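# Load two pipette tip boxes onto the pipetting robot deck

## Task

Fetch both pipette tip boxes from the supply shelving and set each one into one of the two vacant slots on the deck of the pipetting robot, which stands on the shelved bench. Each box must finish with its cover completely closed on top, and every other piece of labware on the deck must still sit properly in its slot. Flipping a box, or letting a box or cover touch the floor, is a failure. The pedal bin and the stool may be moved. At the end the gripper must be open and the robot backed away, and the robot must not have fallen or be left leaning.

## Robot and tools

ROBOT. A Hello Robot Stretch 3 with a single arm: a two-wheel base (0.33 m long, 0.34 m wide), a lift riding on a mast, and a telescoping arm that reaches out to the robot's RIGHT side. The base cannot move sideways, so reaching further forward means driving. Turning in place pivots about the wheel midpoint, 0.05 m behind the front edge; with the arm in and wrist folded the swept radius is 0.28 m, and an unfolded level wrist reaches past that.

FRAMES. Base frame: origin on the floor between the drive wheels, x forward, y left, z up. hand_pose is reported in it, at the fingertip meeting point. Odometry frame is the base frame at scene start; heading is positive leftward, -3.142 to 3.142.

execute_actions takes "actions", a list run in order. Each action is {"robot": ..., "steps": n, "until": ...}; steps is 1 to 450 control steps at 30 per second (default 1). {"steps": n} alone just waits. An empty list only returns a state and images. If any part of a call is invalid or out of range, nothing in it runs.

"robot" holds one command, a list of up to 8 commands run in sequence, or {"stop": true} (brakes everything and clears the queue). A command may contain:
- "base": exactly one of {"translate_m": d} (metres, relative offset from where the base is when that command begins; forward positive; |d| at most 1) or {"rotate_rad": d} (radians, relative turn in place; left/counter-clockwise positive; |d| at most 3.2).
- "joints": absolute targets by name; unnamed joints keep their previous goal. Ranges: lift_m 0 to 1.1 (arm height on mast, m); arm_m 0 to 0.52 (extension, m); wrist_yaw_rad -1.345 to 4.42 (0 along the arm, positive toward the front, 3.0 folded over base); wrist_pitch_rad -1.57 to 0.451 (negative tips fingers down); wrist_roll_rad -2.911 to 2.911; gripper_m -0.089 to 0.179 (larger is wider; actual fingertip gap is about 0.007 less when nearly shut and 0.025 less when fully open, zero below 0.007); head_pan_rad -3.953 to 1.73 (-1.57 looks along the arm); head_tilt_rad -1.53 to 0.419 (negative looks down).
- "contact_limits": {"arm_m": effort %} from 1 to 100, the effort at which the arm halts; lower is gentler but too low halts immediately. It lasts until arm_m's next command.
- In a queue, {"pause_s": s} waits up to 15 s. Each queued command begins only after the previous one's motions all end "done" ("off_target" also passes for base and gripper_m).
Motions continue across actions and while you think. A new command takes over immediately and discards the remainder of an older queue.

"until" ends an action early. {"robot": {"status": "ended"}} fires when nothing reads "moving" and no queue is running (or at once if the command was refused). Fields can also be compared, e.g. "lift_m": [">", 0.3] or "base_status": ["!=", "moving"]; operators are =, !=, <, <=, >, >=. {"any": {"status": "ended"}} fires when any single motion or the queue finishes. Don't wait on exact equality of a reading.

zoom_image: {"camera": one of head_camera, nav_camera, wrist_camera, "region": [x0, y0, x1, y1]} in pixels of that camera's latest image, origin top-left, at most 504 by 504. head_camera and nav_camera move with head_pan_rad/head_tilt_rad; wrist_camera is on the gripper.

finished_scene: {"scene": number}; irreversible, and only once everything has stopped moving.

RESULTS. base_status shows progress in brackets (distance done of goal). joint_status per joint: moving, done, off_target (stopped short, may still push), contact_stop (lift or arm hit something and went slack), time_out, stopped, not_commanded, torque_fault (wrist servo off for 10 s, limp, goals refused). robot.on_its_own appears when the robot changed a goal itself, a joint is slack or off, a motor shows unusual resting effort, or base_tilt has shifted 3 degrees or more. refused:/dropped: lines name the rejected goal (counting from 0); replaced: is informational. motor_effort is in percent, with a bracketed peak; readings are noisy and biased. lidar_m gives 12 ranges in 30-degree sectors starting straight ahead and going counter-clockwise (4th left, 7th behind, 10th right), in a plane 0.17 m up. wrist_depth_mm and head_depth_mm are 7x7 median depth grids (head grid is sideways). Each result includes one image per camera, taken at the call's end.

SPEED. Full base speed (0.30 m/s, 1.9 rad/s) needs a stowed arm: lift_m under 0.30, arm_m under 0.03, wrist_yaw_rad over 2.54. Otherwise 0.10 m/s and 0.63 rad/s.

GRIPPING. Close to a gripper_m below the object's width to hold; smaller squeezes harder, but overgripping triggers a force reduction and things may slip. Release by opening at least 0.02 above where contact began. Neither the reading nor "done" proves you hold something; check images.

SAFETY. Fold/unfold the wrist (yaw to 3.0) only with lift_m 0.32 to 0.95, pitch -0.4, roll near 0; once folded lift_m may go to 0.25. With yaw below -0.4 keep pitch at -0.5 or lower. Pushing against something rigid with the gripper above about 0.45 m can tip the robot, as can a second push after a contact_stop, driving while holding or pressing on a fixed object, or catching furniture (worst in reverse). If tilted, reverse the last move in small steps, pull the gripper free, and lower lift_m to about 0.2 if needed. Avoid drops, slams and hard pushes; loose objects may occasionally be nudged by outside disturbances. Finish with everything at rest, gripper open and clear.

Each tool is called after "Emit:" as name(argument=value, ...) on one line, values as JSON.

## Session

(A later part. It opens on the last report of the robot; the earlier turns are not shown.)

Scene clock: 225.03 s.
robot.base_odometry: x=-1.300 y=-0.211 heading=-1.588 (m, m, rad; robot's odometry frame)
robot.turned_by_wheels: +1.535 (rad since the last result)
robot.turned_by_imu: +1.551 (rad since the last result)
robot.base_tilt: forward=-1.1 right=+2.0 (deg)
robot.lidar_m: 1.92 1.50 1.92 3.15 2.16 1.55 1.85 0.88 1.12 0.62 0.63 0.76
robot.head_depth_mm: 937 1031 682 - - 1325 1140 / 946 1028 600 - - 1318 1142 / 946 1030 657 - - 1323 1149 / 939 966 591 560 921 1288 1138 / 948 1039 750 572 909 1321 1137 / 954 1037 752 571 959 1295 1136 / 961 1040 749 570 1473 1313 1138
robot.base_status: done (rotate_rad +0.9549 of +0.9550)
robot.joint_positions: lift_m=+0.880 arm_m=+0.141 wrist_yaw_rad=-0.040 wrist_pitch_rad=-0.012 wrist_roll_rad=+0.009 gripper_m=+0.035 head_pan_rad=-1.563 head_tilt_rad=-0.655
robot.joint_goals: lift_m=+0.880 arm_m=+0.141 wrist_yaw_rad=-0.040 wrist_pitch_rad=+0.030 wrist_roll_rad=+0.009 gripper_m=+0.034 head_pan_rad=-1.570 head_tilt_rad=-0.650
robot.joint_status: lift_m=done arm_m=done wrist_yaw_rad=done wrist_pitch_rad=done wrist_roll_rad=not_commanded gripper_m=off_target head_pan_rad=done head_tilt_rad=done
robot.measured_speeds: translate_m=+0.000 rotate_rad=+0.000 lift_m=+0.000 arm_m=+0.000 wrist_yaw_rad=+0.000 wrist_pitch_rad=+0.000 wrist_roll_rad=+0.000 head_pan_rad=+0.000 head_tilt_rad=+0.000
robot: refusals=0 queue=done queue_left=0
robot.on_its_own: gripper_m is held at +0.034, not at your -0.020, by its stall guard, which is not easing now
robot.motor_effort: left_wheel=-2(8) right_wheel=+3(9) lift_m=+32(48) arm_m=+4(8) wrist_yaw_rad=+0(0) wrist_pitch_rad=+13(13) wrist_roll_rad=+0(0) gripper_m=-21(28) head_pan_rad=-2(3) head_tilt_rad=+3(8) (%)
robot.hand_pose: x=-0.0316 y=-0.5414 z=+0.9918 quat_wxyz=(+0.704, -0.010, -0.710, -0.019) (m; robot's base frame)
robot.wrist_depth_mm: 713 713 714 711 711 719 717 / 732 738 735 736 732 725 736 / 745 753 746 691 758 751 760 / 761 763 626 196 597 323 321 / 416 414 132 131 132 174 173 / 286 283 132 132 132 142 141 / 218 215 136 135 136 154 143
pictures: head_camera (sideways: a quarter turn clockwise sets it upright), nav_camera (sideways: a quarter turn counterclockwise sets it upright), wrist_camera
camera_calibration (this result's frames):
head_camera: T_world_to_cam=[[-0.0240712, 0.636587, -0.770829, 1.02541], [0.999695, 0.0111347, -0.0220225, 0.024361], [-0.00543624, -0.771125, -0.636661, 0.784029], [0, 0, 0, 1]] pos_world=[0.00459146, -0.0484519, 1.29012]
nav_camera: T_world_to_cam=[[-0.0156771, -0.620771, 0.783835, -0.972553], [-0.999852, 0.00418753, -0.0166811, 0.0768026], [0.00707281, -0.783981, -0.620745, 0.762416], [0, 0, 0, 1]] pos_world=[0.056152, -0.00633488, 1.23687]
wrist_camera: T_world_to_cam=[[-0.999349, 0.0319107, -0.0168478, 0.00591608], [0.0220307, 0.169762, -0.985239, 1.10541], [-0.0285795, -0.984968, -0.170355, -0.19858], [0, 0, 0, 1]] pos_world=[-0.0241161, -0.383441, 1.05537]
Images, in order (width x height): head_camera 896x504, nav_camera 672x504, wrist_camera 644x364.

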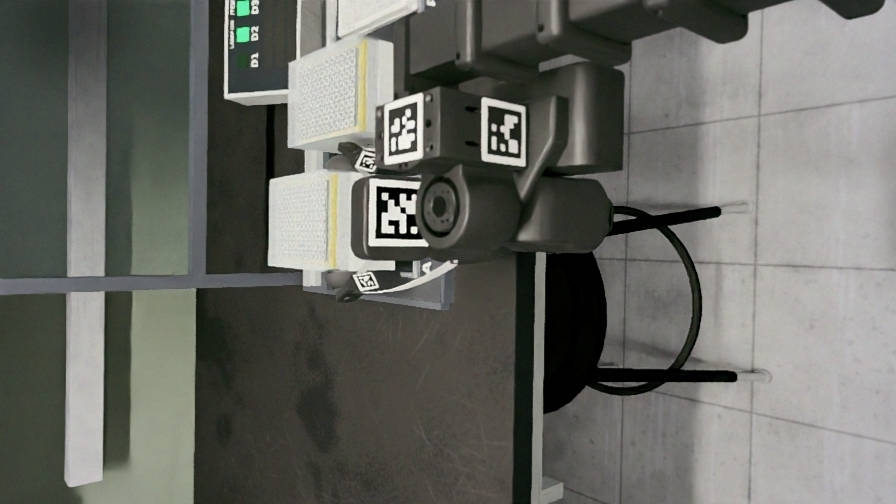

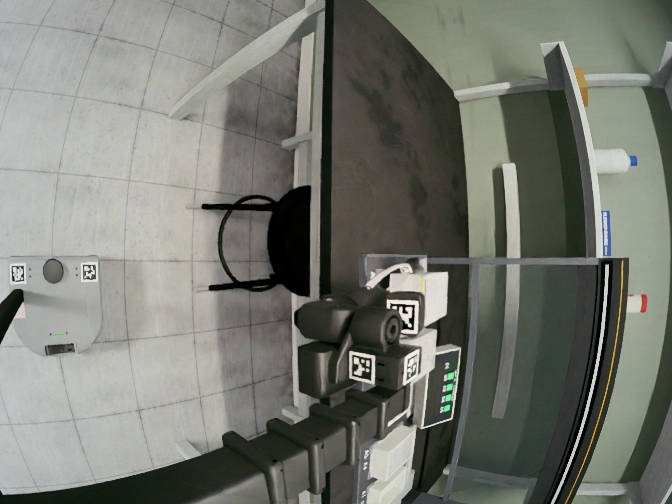

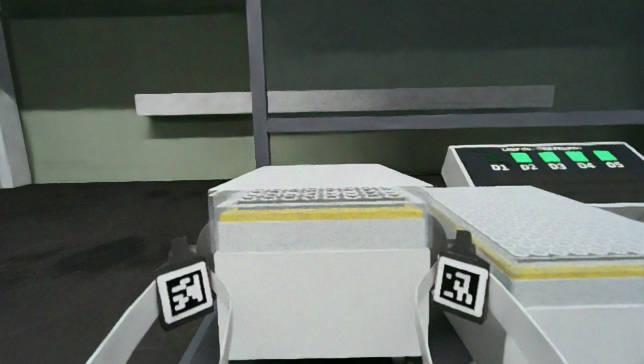

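Emit:
execute_actions(actions=[{"robot":[{"base":{"translate_m":0.0015},"joints":{"arm_m":0.144}},{"joints":{"lift_m":0.857}},{"joints":{"arm_m":0.147},"contact_limits":{"arm_m":12}}],"steps":450,"until":{"robot":{"status":"ended"}}},{"robot":[{"joints":{"lift_m":0.848,"wrist_pitch_rad":0.0}},{"pause_s":0.3}],"steps":450,"until":{"robot":{"status":"ended"}}}])

Emit:
zoom_image(camera="head_camera", region=[370, 240, 460, 300])

Scene clock: 233.50 s.
robot.base_odometry: x=-1.300 y=-0.213 heading=-1.588 (m, m, rad; robot's odometry frame)
robot.turned_by_wheels: +0.000 (rad since the last result)
robot.turned_by_imu: +0.001 (rad since the last result)
robot.base_tilt: forward=-1.0 right=+1.8 (deg)
robot.lidar_m: 1.93 1.50 1.92 3.14 2.17 1.56 1.85 0.88 1.11 0.62 0.63 0.75
robot.head_depth_mm: 942 1026 686 575 - - 1140 / 947 1033 603 577 - 1328 1147 / 945 1031 703 - - 1318 1140 / 942 972 628 554 917 1296 1137 / 950 1039 750 573 904 1319 1138 / 951 1044 751 570 1224 1288 1142 / 960 1044 752 571 1497 1331 1143
robot.base_status: done (translate_m +0.0015 of +0.0015)
robot.joint_positions: lift_m=+0.848 arm_m=+0.147 wrist_yaw_rad=-0.039 wrist_pitch_rad=-0.009 wrist_roll_rad=+0.009 gripper_m=+0.035 head_pan_rad=-1.563 head_tilt_rad=-0.655
robot.joint_goals: lift_m=+0.848 arm_m=+0.147 wrist_yaw_rad=-0.040 wrist_pitch_rad=+0.000 wrist_roll_rad=+0.009 gripper_m=+0.034 head_pan_rad=-1.570 head_tilt_rad=-0.650
robot.joint_status: lift_m=done arm_m=done wrist_yaw_rad=done wrist_pitch_rad=done wrist_roll_rad=not_commanded gripper_m=off_target head_pan_rad=done head_tilt_rad=done
robot.measured_speeds: translate_m=+0.000 rotate_rad=+0.000 lift_m=+0.000 arm_m=+0.000 wrist_yaw_rad=+0.000 wrist_pitch_rad=+0.000 wrist_roll_rad=+0.000 head_pan_rad=+0.000 head_tilt_rad=+0.000
robot: refusals=0 queue=done queue_left=0
robot.on_its_own: gripper_m is held at +0.034, not at your -0.020, by its stall guard, which is not easing now
robot.motor_effort: left_wheel=-2(5) right_wheel=+4(9) lift_m=+27(33) arm_m=+5(4) wrist_yaw_rad=-1(1) wrist_pitch_rad=+3(14) wrist_roll_rad=+0(0) gripper_m=-22(22) head_pan_rad=-2(3) head_tilt_rad=+3(3) (%)
robot.contact_limits: arm_m 12 (drawing in: default 32, maximum 52; extending or still: default 43, maximum 70)
robot.hand_pose: x=-0.0314 y=-0.5474 z=+0.9607 quat_wxyz=(+0.704, -0.010, -0.710, -0.017) (m; robot's base frame)
robot.wrist_depth_mm: 711 714 712 711 706 715 715 / 730 729 727 682 686 681 724 / 745 751 753 762 763 340 340 / 628 606 507 171 229 181 155 / 332 327 131 130 130 145 131 / 225 224 132 132 132 135 133 / 171 156 136 136 136 139 137
pictures: head_camera (sideways: a quarter turn clockwise sets it upright), nav_camera (sideways: a quarter turn counterclockwise sets it upright), wrist_camera
camera_calibration (this result's frames):
head_camera: T_world_to_cam=[[-0.0240707, 0.636547, -0.770862, 1.02546], [0.999695, 0.0111334, -0.0220227, 0.0243613], [-0.00543618, -0.771157, -0.636622, 0.783978], [0, 0, 0, 1]] pos_world=[0.00459145, -0.0484525, 1.29012]
nav_camera: T_world_to_cam=[[-0.0156775, -0.620731, 0.783867, -0.972594], [-0.999852, 0.00418692, -0.0166817, 0.0768034], [0.00707287, -0.784012, -0.620705, 0.762364], [0, 0, 0, 1]] pos_world=[0.0561521, -0.00633819, 1.23687]
wrist_camera: T_world_to_cam=[[-0.999381, 0.0308971, -0.0168165, 0.00524259], [0.02174, 0.166659, -0.985775, 1.07469], [-0.0276549, -0.98553, -0.167228, -0.213082], [0, 0, 0, 1]] pos_world=[-0.0240172, -0.389268, 1.02386]
Images, in order (width x height): head_camera 896x504, nav_camera 672x504, wrist_camera 644x364.

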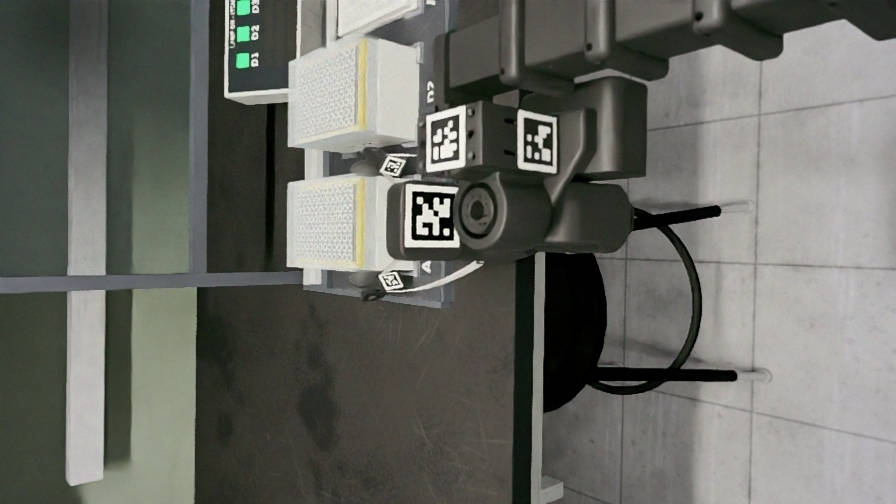

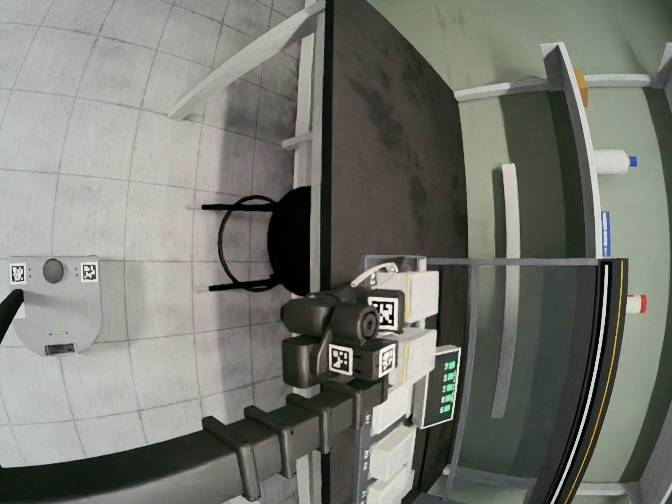

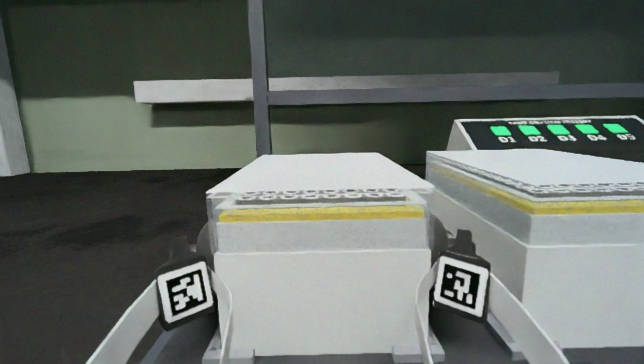

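Region (370, 240, 460, 300) of head_camera's 896x504 image, scaled by 5.600, with more detail than that image has.

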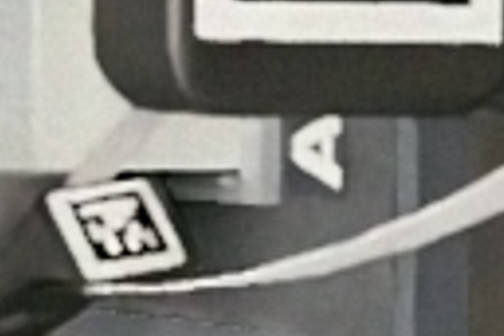

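Emit:
execute_actions(actions=[])

Scene clock: 237.97 s.
robot.base_odometry: x=-1.300 y=-0.213 heading=-1.588 (m, m, rad; robot's odometry frame)
robot.turned_by_wheels: +0.000 (rad since the last result)
robot.turned_by_imu: +0.000 (rad since the last result)
robot.base_tilt: forward=-1.0 right=+1.8 (deg)
robot.lidar_m: 1.92 1.50 1.92 3.15 2.16 1.56 1.86 0.88 1.11 0.62 0.63 0.75
robot.head_depth_mm: 941 1029 683 577 - - 1138 / 944 1036 600 575 - 1322 1141 / 946 1037 706 - - 1322 1139 / 940 973 629 553 918 1288 1141 / 949 1038 752 574 906 1316 1145 / 952 1041 751 570 1234 1293 1138 / 959 1040 751 570 1481 1318 1140
robot.base_status: done (translate_m +0.0015 of +0.0015)
robot.joint_positions: lift_m=+0.848 arm_m=+0.147 wrist_yaw_rad=-0.039 wrist_pitch_rad=-0.009 wrist_roll_rad=+0.009 gripper_m=+0.035 head_pan_rad=-1.563 head_tilt_rad=-0.655
robot.joint_goals: lift_m=+0.848 arm_m=+0.147 wrist_yaw_rad=-0.040 wrist_pitch_rad=+0.000 wrist_roll_rad=+0.009 gripper_m=+0.034 head_pan_rad=-1.570 head_tilt_rad=-0.650
robot.joint_status: lift_m=done arm_m=done wrist_yaw_rad=done wrist_pitch_rad=done wrist_roll_rad=not_commanded gripper_m=off_target head_pan_rad=done head_tilt_rad=done
robot.measured_speeds: translate_m=+0.000 rotate_rad=+0.000 lift_m=+0.000 arm_m=+0.000 wrist_yaw_rad=+0.000 wrist_pitch_rad=+0.000 wrist_roll_rad=+0.000 head_pan_rad=+0.000 head_tilt_rad=+0.000
robot: refusals=0 queue=done queue_left=0
robot.on_its_own: gripper_m is held at +0.034, not at your -0.020, by its stall guard, which is not easing now
robot.motor_effort: left_wheel=-2(2) right_wheel=+4(5) lift_m=+27(27) arm_m=+5(5) wrist_yaw_rad=-1(1) wrist_pitch_rad=+3(3) wrist_roll_rad=+0(0) gripper_m=-21(21) head_pan_rad=-2(2) head_tilt_rad=+2(3) (%)
robot.contact_limits: arm_m 12 (drawing in: default 32, maximum 52; extending or still: default 43, maximum 70)
robot.hand_pose: x=-0.0314 y=-0.5474 z=+0.9607 quat_wxyz=(+0.704, -0.010, -0.710, -0.017) (m; robot's base frame)
robot.wrist_depth_mm: 712 708 707 711 700 724 727 / 737 726 723 684 688 683 718 / 752 750 761 769 758 340 341 / 616 611 507 170 229 182 155 / 331 326 131 130 130 145 130 / 226 225 132 132 133 135 133 / 170 156 137 136 135 139 137
pictures: head_camera (sideways: a quarter turn clockwise sets it upright), nav_camera (sideways: a quarter turn counterclockwise sets it upright), wrist_camera
camera_calibration (this result's frames):
head_camera: T_world_to_cam=[[-0.0240709, 0.636547, -0.770862, 1.02546], [0.999695, 0.0111336, -0.0220227, 0.0243613], [-0.005436, -0.771157, -0.636622, 0.783978], [0, 0, 0, 1]] pos_world=[0.00459146, -0.0484525, 1.29012]
nav_camera: T_world_to_cam=[[-0.0156774, -0.620731, 0.783867, -0.972594], [-0.999852, 0.00418668, -0.0166817, 0.0768034], [0.00707306, -0.784012, -0.620705, 0.762364], [0, 0, 0, 1]] pos_world=[0.0561521, -0.00633819, 1.23687]
wrist_camera: T_world_to_cam=[[-0.999381, 0.030897, -0.0168164, 0.00524254], [0.0217399, 0.166659, -0.985775, 1.07469], [-0.0276549, -0.98553, -0.167228, -0.213082], [0, 0, 0, 1]] pos_world=[-0.0240172, -0.389268, 1.02386]
Images, in order (width x height): head_camera 896x504, nav_camera 672x504, wrist_camera 644x364.

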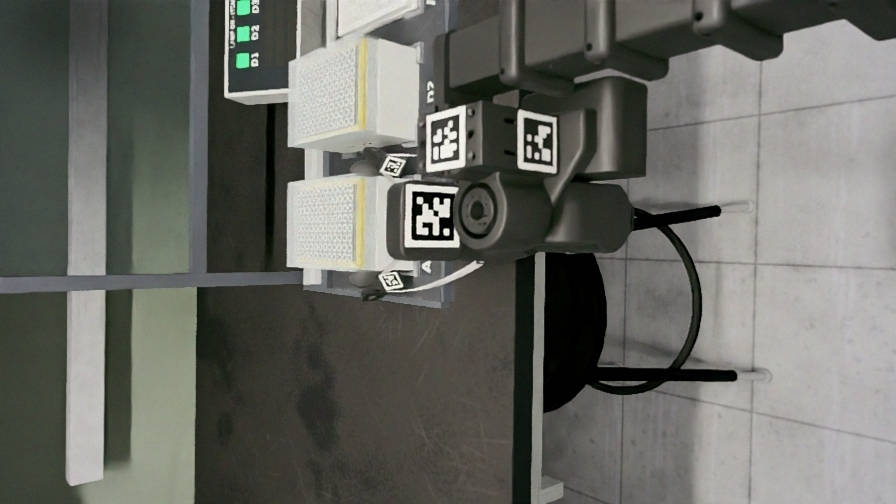

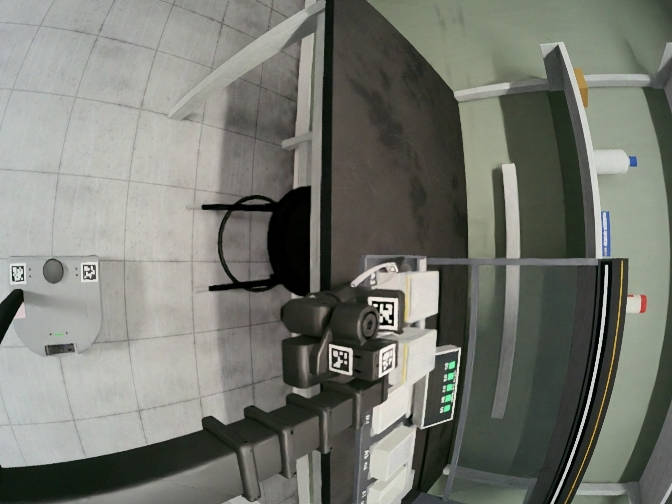

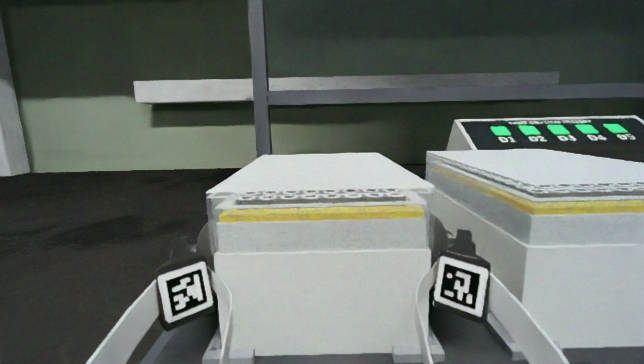

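Emit:
execute_actions(actions=[{"robot": [{"joints": {"gripper_m": 0.118}}, {"pause_s": 0.3}, {"joints": {"lift_m": 0.853}}, {"joints": {"arm_m": 0.0}}], "steps": 450, "until": {"robot": {"status": "ended"}}}])

Scene clock: 246.17 s.
robot.base_odometry: x=-1.300 y=-0.213 heading=-1.588 (m, m, rad; robot's odometry frame)
robot.turned_by_wheels: +0.000 (rad since the last result)
robot.turned_by_imu: +0.001 (rad since the last result)
robot.base_tilt: forward=-1.0 right=+2.1 (deg)
robot.lidar_m: 1.92 1.50 1.92 3.14 2.16 1.56 1.85 0.88 1.12 0.62 0.63 0.75
robot.head_depth_mm: 944 1031 682 555 1493 - - / 942 1032 602 566 1504 - - / 947 1028 697 558 584 - - / 939 969 628 560 587 1289 1148 / 952 1039 752 583 914 1314 1140 / 949 1042 750 571 1229 1300 1136 / 954 1044 748 572 1491 1324 1144
robot.base_status: done (translate_m +0.0015 of +0.0015)
robot.joint_positions: lift_m=+0.853 arm_m=+0.000 wrist_yaw_rad=-0.039 wrist_pitch_rad=-0.016 wrist_roll_rad=+0.009 gripper_m=+0.118 head_pan_rad=-1.563 head_tilt_rad=-0.655
robot.joint_goals: lift_m=+0.853 arm_m=+0.000 wrist_yaw_rad=-0.040 wrist_pitch_rad=+0.000 wrist_roll_rad=+0.009 gripper_m=+0.118 head_pan_rad=-1.570 head_tilt_rad=-0.650
robot.joint_status: lift_m=done arm_m=done wrist_yaw_rad=done wrist_pitch_rad=done wrist_roll_rad=not_commanded gripper_m=done head_pan_rad=done head_tilt_rad=done
robot.measured_speeds: translate_m=+0.000 rotate_rad=+0.000 lift_m=+0.000 arm_m=+0.000 wrist_yaw_rad=+0.000 wrist_pitch_rad=+0.000 wrist_roll_rad=+0.000 head_pan_rad=+0.000 head_tilt_rad=+0.000
robot: refusals=0 queue=done queue_left=0
robot.motor_effort: left_wheel=-1(2) right_wheel=+2(5) lift_m=+45(47) arm_m=-5(6) wrist_yaw_rad=-1(5) wrist_pitch_rad=+6(6) wrist_roll_rad=+0(0) gripper_m=+0(86) head_pan_rad=-2(1) head_tilt_rad=+2(2) (%)
robot.hand_pose: x=-0.0315 y=-0.4009 z=+0.9631 quat_wxyz=(+0.704, -0.008, -0.710, -0.020) (m; robot's base frame)
robot.wrist_depth_mm: 831 837 826 850 842 844 819 / 860 854 846 848 872 834 850 / 877 896 876 891 893 470 879 / 614 596 574 272 279 274 367 / 335 330 294 276 275 276 270 / 230 243 222 221 218 229 213 / 182 168 171 170 170 170 171
pictures: head_camera (sideways: a quarter turn clockwise sets it upright), nav_camera (sideways: a quarter turn counterclockwise sets it upright), wrist_camera
camera_calibration (this result's frames):
head_camera: T_world_to_cam=[[-0.0240709, 0.636528, -0.770878, 1.02548], [0.999695, 0.0111333, -0.0220228, 0.0243614], [-0.00543569, -0.771173, -0.636602, 0.783953], [0, 0, 0, 1]] pos_world=[0.00459147, -0.0484528, 1.29012]
nav_camera: T_world_to_cam=[[-0.0156774, -0.620711, 0.783882, -0.972614], [-0.999852, 0.00418603, -0.016682, 0.0768038], [0.00707336, -0.784028, -0.620685, 0.762338], [0, 0, 0, 1]] pos_world=[0.0561521, -0.0063398, 1.23687]
wrist_camera: T_world_to_cam=[[-0.999368, 0.0312814, -0.0168826, 0.00091752], [0.0220813, 0.174123, -0.984476, 1.05438], [-0.0278561, -0.984227, -0.174704, -0.0606062], [0, 0, 0, 1]] pos_world=[-0.0240534, -0.243271, 1.02744]
Images, in order (width x height): head_camera 896x504, nav_camera 672x504, wrist_camera 644x364.

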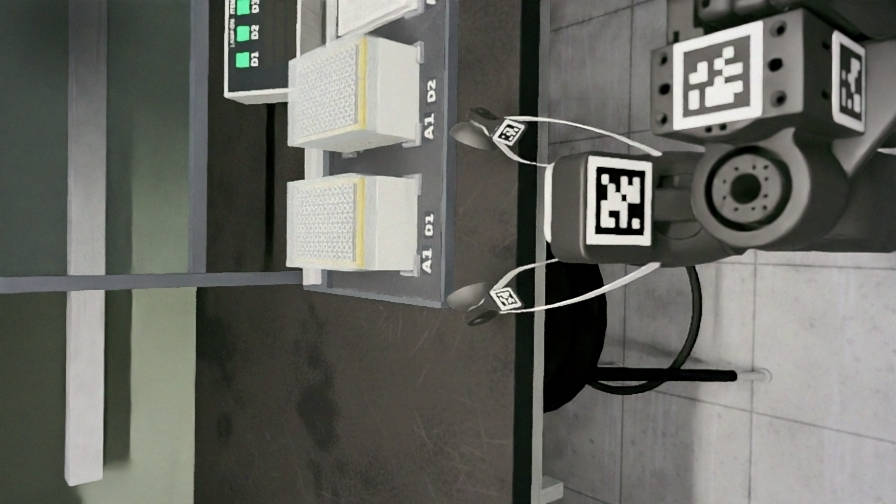

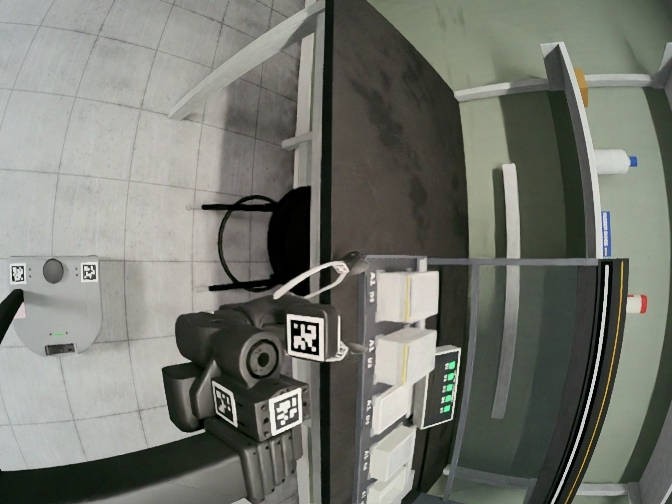

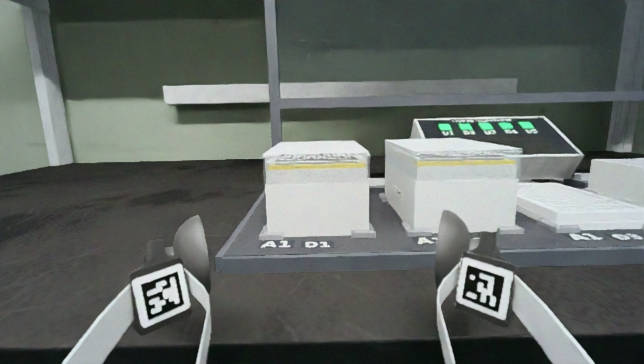

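Emit:
execute_actions(actions=[{"robot": [{"joints": {"lift_m": 0.9, "head_pan_rad": -2.3, "head_tilt_rad": -0.5}, "base": {"rotate_rad": 0.6}}, {"base": {"translate_m": 0.2}}], "steps": 450, "until": {"robot": {"status": "ended"}}}])

Scene clock: 255.70 s.
robot.base_odometry: x=-1.189 y=-0.380 heading=-0.988 (m, m, rad; robot's odometry frame)
robot.turned_by_wheels: +0.600 (rad since the last result)
robot.turned_by_imu: +0.605 (rad since the last result)
robot.base_tilt: forward=-1.1 right=+1.9 (deg)
robot.lidar_m: 1.30 1.84 3.02 2.19 2.04 2.02 1.08 0.77 0.71 0.71 1.79 1.67
robot.head_depth_mm: 1095 1177 856 689 1624 1458 1245 / 1083 1181 888 682 1619 1451 - / 1073 1169 989 673 1066 1495 - / 1048 1140 985 713 965 - - / 1051 1137 1054 713 973 - - / 1040 1130 1052 710 1530 - - / 1032 1138 1056 710 1506 1556 -
robot.base_status: done (translate_m +0.2000 of +0.2000)
robot.joint_positions: lift_m=+0.900 arm_m=+0.000 wrist_yaw_rad=-0.039 wrist_pitch_rad=-0.017 wrist_roll_rad=+0.009 gripper_m=+0.118 head_pan_rad=-2.293 head_tilt_rad=-0.507
robot.joint_goals: lift_m=+0.900 arm_m=+0.000 wrist_yaw_rad=-0.040 wrist_pitch_rad=+0.000 wrist_roll_rad=+0.009 gripper_m=+0.118 head_pan_rad=-2.300 head_tilt_rad=-0.500
robot.joint_status: lift_m=done arm_m=done wrist_yaw_rad=done wrist_pitch_rad=done wrist_roll_rad=not_commanded gripper_m=done head_pan_rad=done head_tilt_rad=done
robot.measured_speeds: translate_m=+0.000 rotate_rad=+0.000 lift_m=+0.000 arm_m=+0.000 wrist_yaw_rad=+0.000 wrist_pitch_rad=+0.000 wrist_roll_rad=+0.000 head_pan_rad=+0.000 head_tilt_rad=+0.000
robot: refusals=0 queue=done queue_left=0
robot.motor_effort: left_wheel=-2(7) right_wheel=+4(9) lift_m=+45(47) arm_m=-6(6) wrist_yaw_rad=-1(1) wrist_pitch_rad=+5(5) wrist_roll_rad=+1(0) gripper_m=+0(0) head_pan_rad=-2(29) head_tilt_rad=+3(15) (%)
robot.hand_pose: x=-0.0315 y=-0.4009 z=+1.0101 quat_wxyz=(+0.704, -0.008, -0.710, -0.020) (m; robot's base frame)
robot.wrist_depth_mm: - - - - 936 858 775 / - - - - - 876 776 / - - - - - 919 797 / - - - - 762 745 714 / - - 499 449 442 465 428 / - - - 437 346 323 302 / - - - - - 328 248
pictures: head_camera (sideways: a quarter turn clockwise sets it upright), nav_camera (sideways: a quarter turn counterclockwise sets it upright), wrist_camera
camera_calibration (this result's frames):
head_camera: T_world_to_cam=[[0.326728, 0.399945, -0.856325, 1.13474], [0.750324, -0.660695, -0.0222925, 0.026238], [-0.574685, -0.635237, -0.515956, 0.630468], [0, 0, 0, 1]] pos_world=[-0.0281169, -0.0360002, 1.29758]
nav_camera: T_world_to_cam=[[-0.344656, -0.360349, 0.86681, -1.07873], [-0.744109, 0.667809, -0.018248, 0.0772859], [-0.572288, -0.651291, -0.498304, 0.606653], [0, 0, 0, 1]] pos_world=[0.0328982, -0.0452241, 1.23876]
wrist_camera: T_world_to_cam=[[-0.999366, 0.0313604, -0.0168841, 0.00172408], [0.0221028, 0.174342, -0.984437, 1.10065], [-0.0279287, -0.984186, -0.174925, -0.0521549], [0, 0, 0, 1]] pos_world=[-0.0240611, -0.243274, 1.07443]
Images, in order (width x height): head_camera 896x504, nav_camera 672x504, wrist_camera 644x364.

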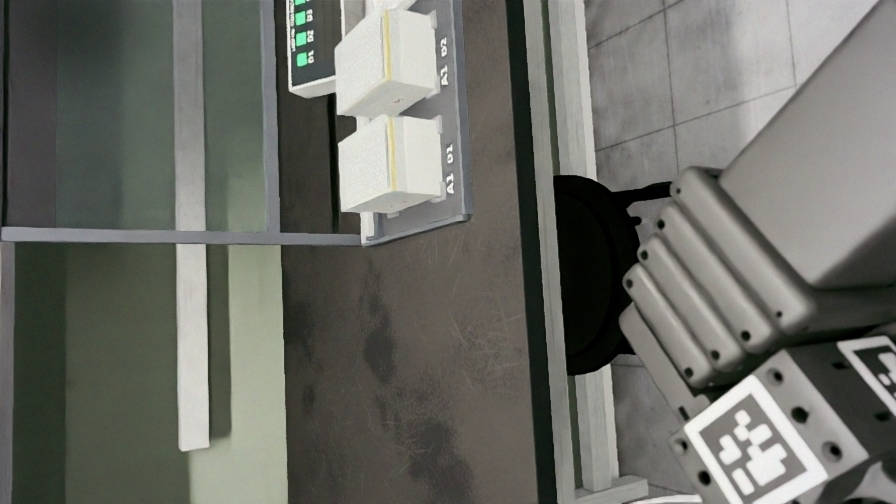

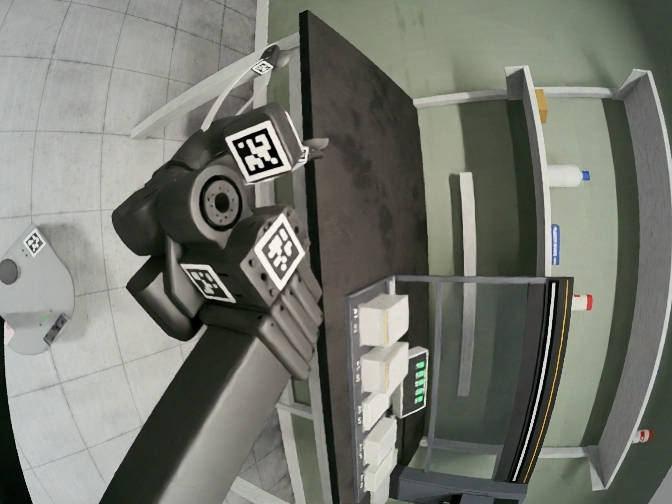

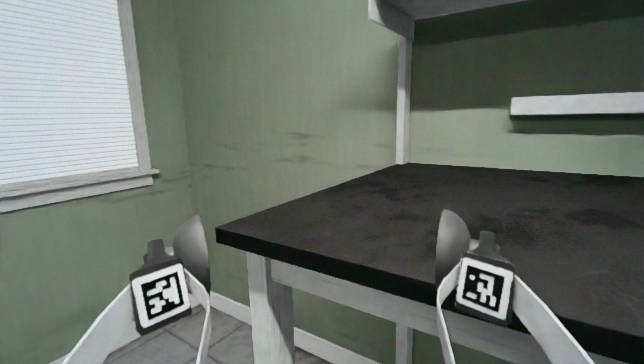

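Emit:
finished_scene(scene=2)

The scene is finished: the task was done.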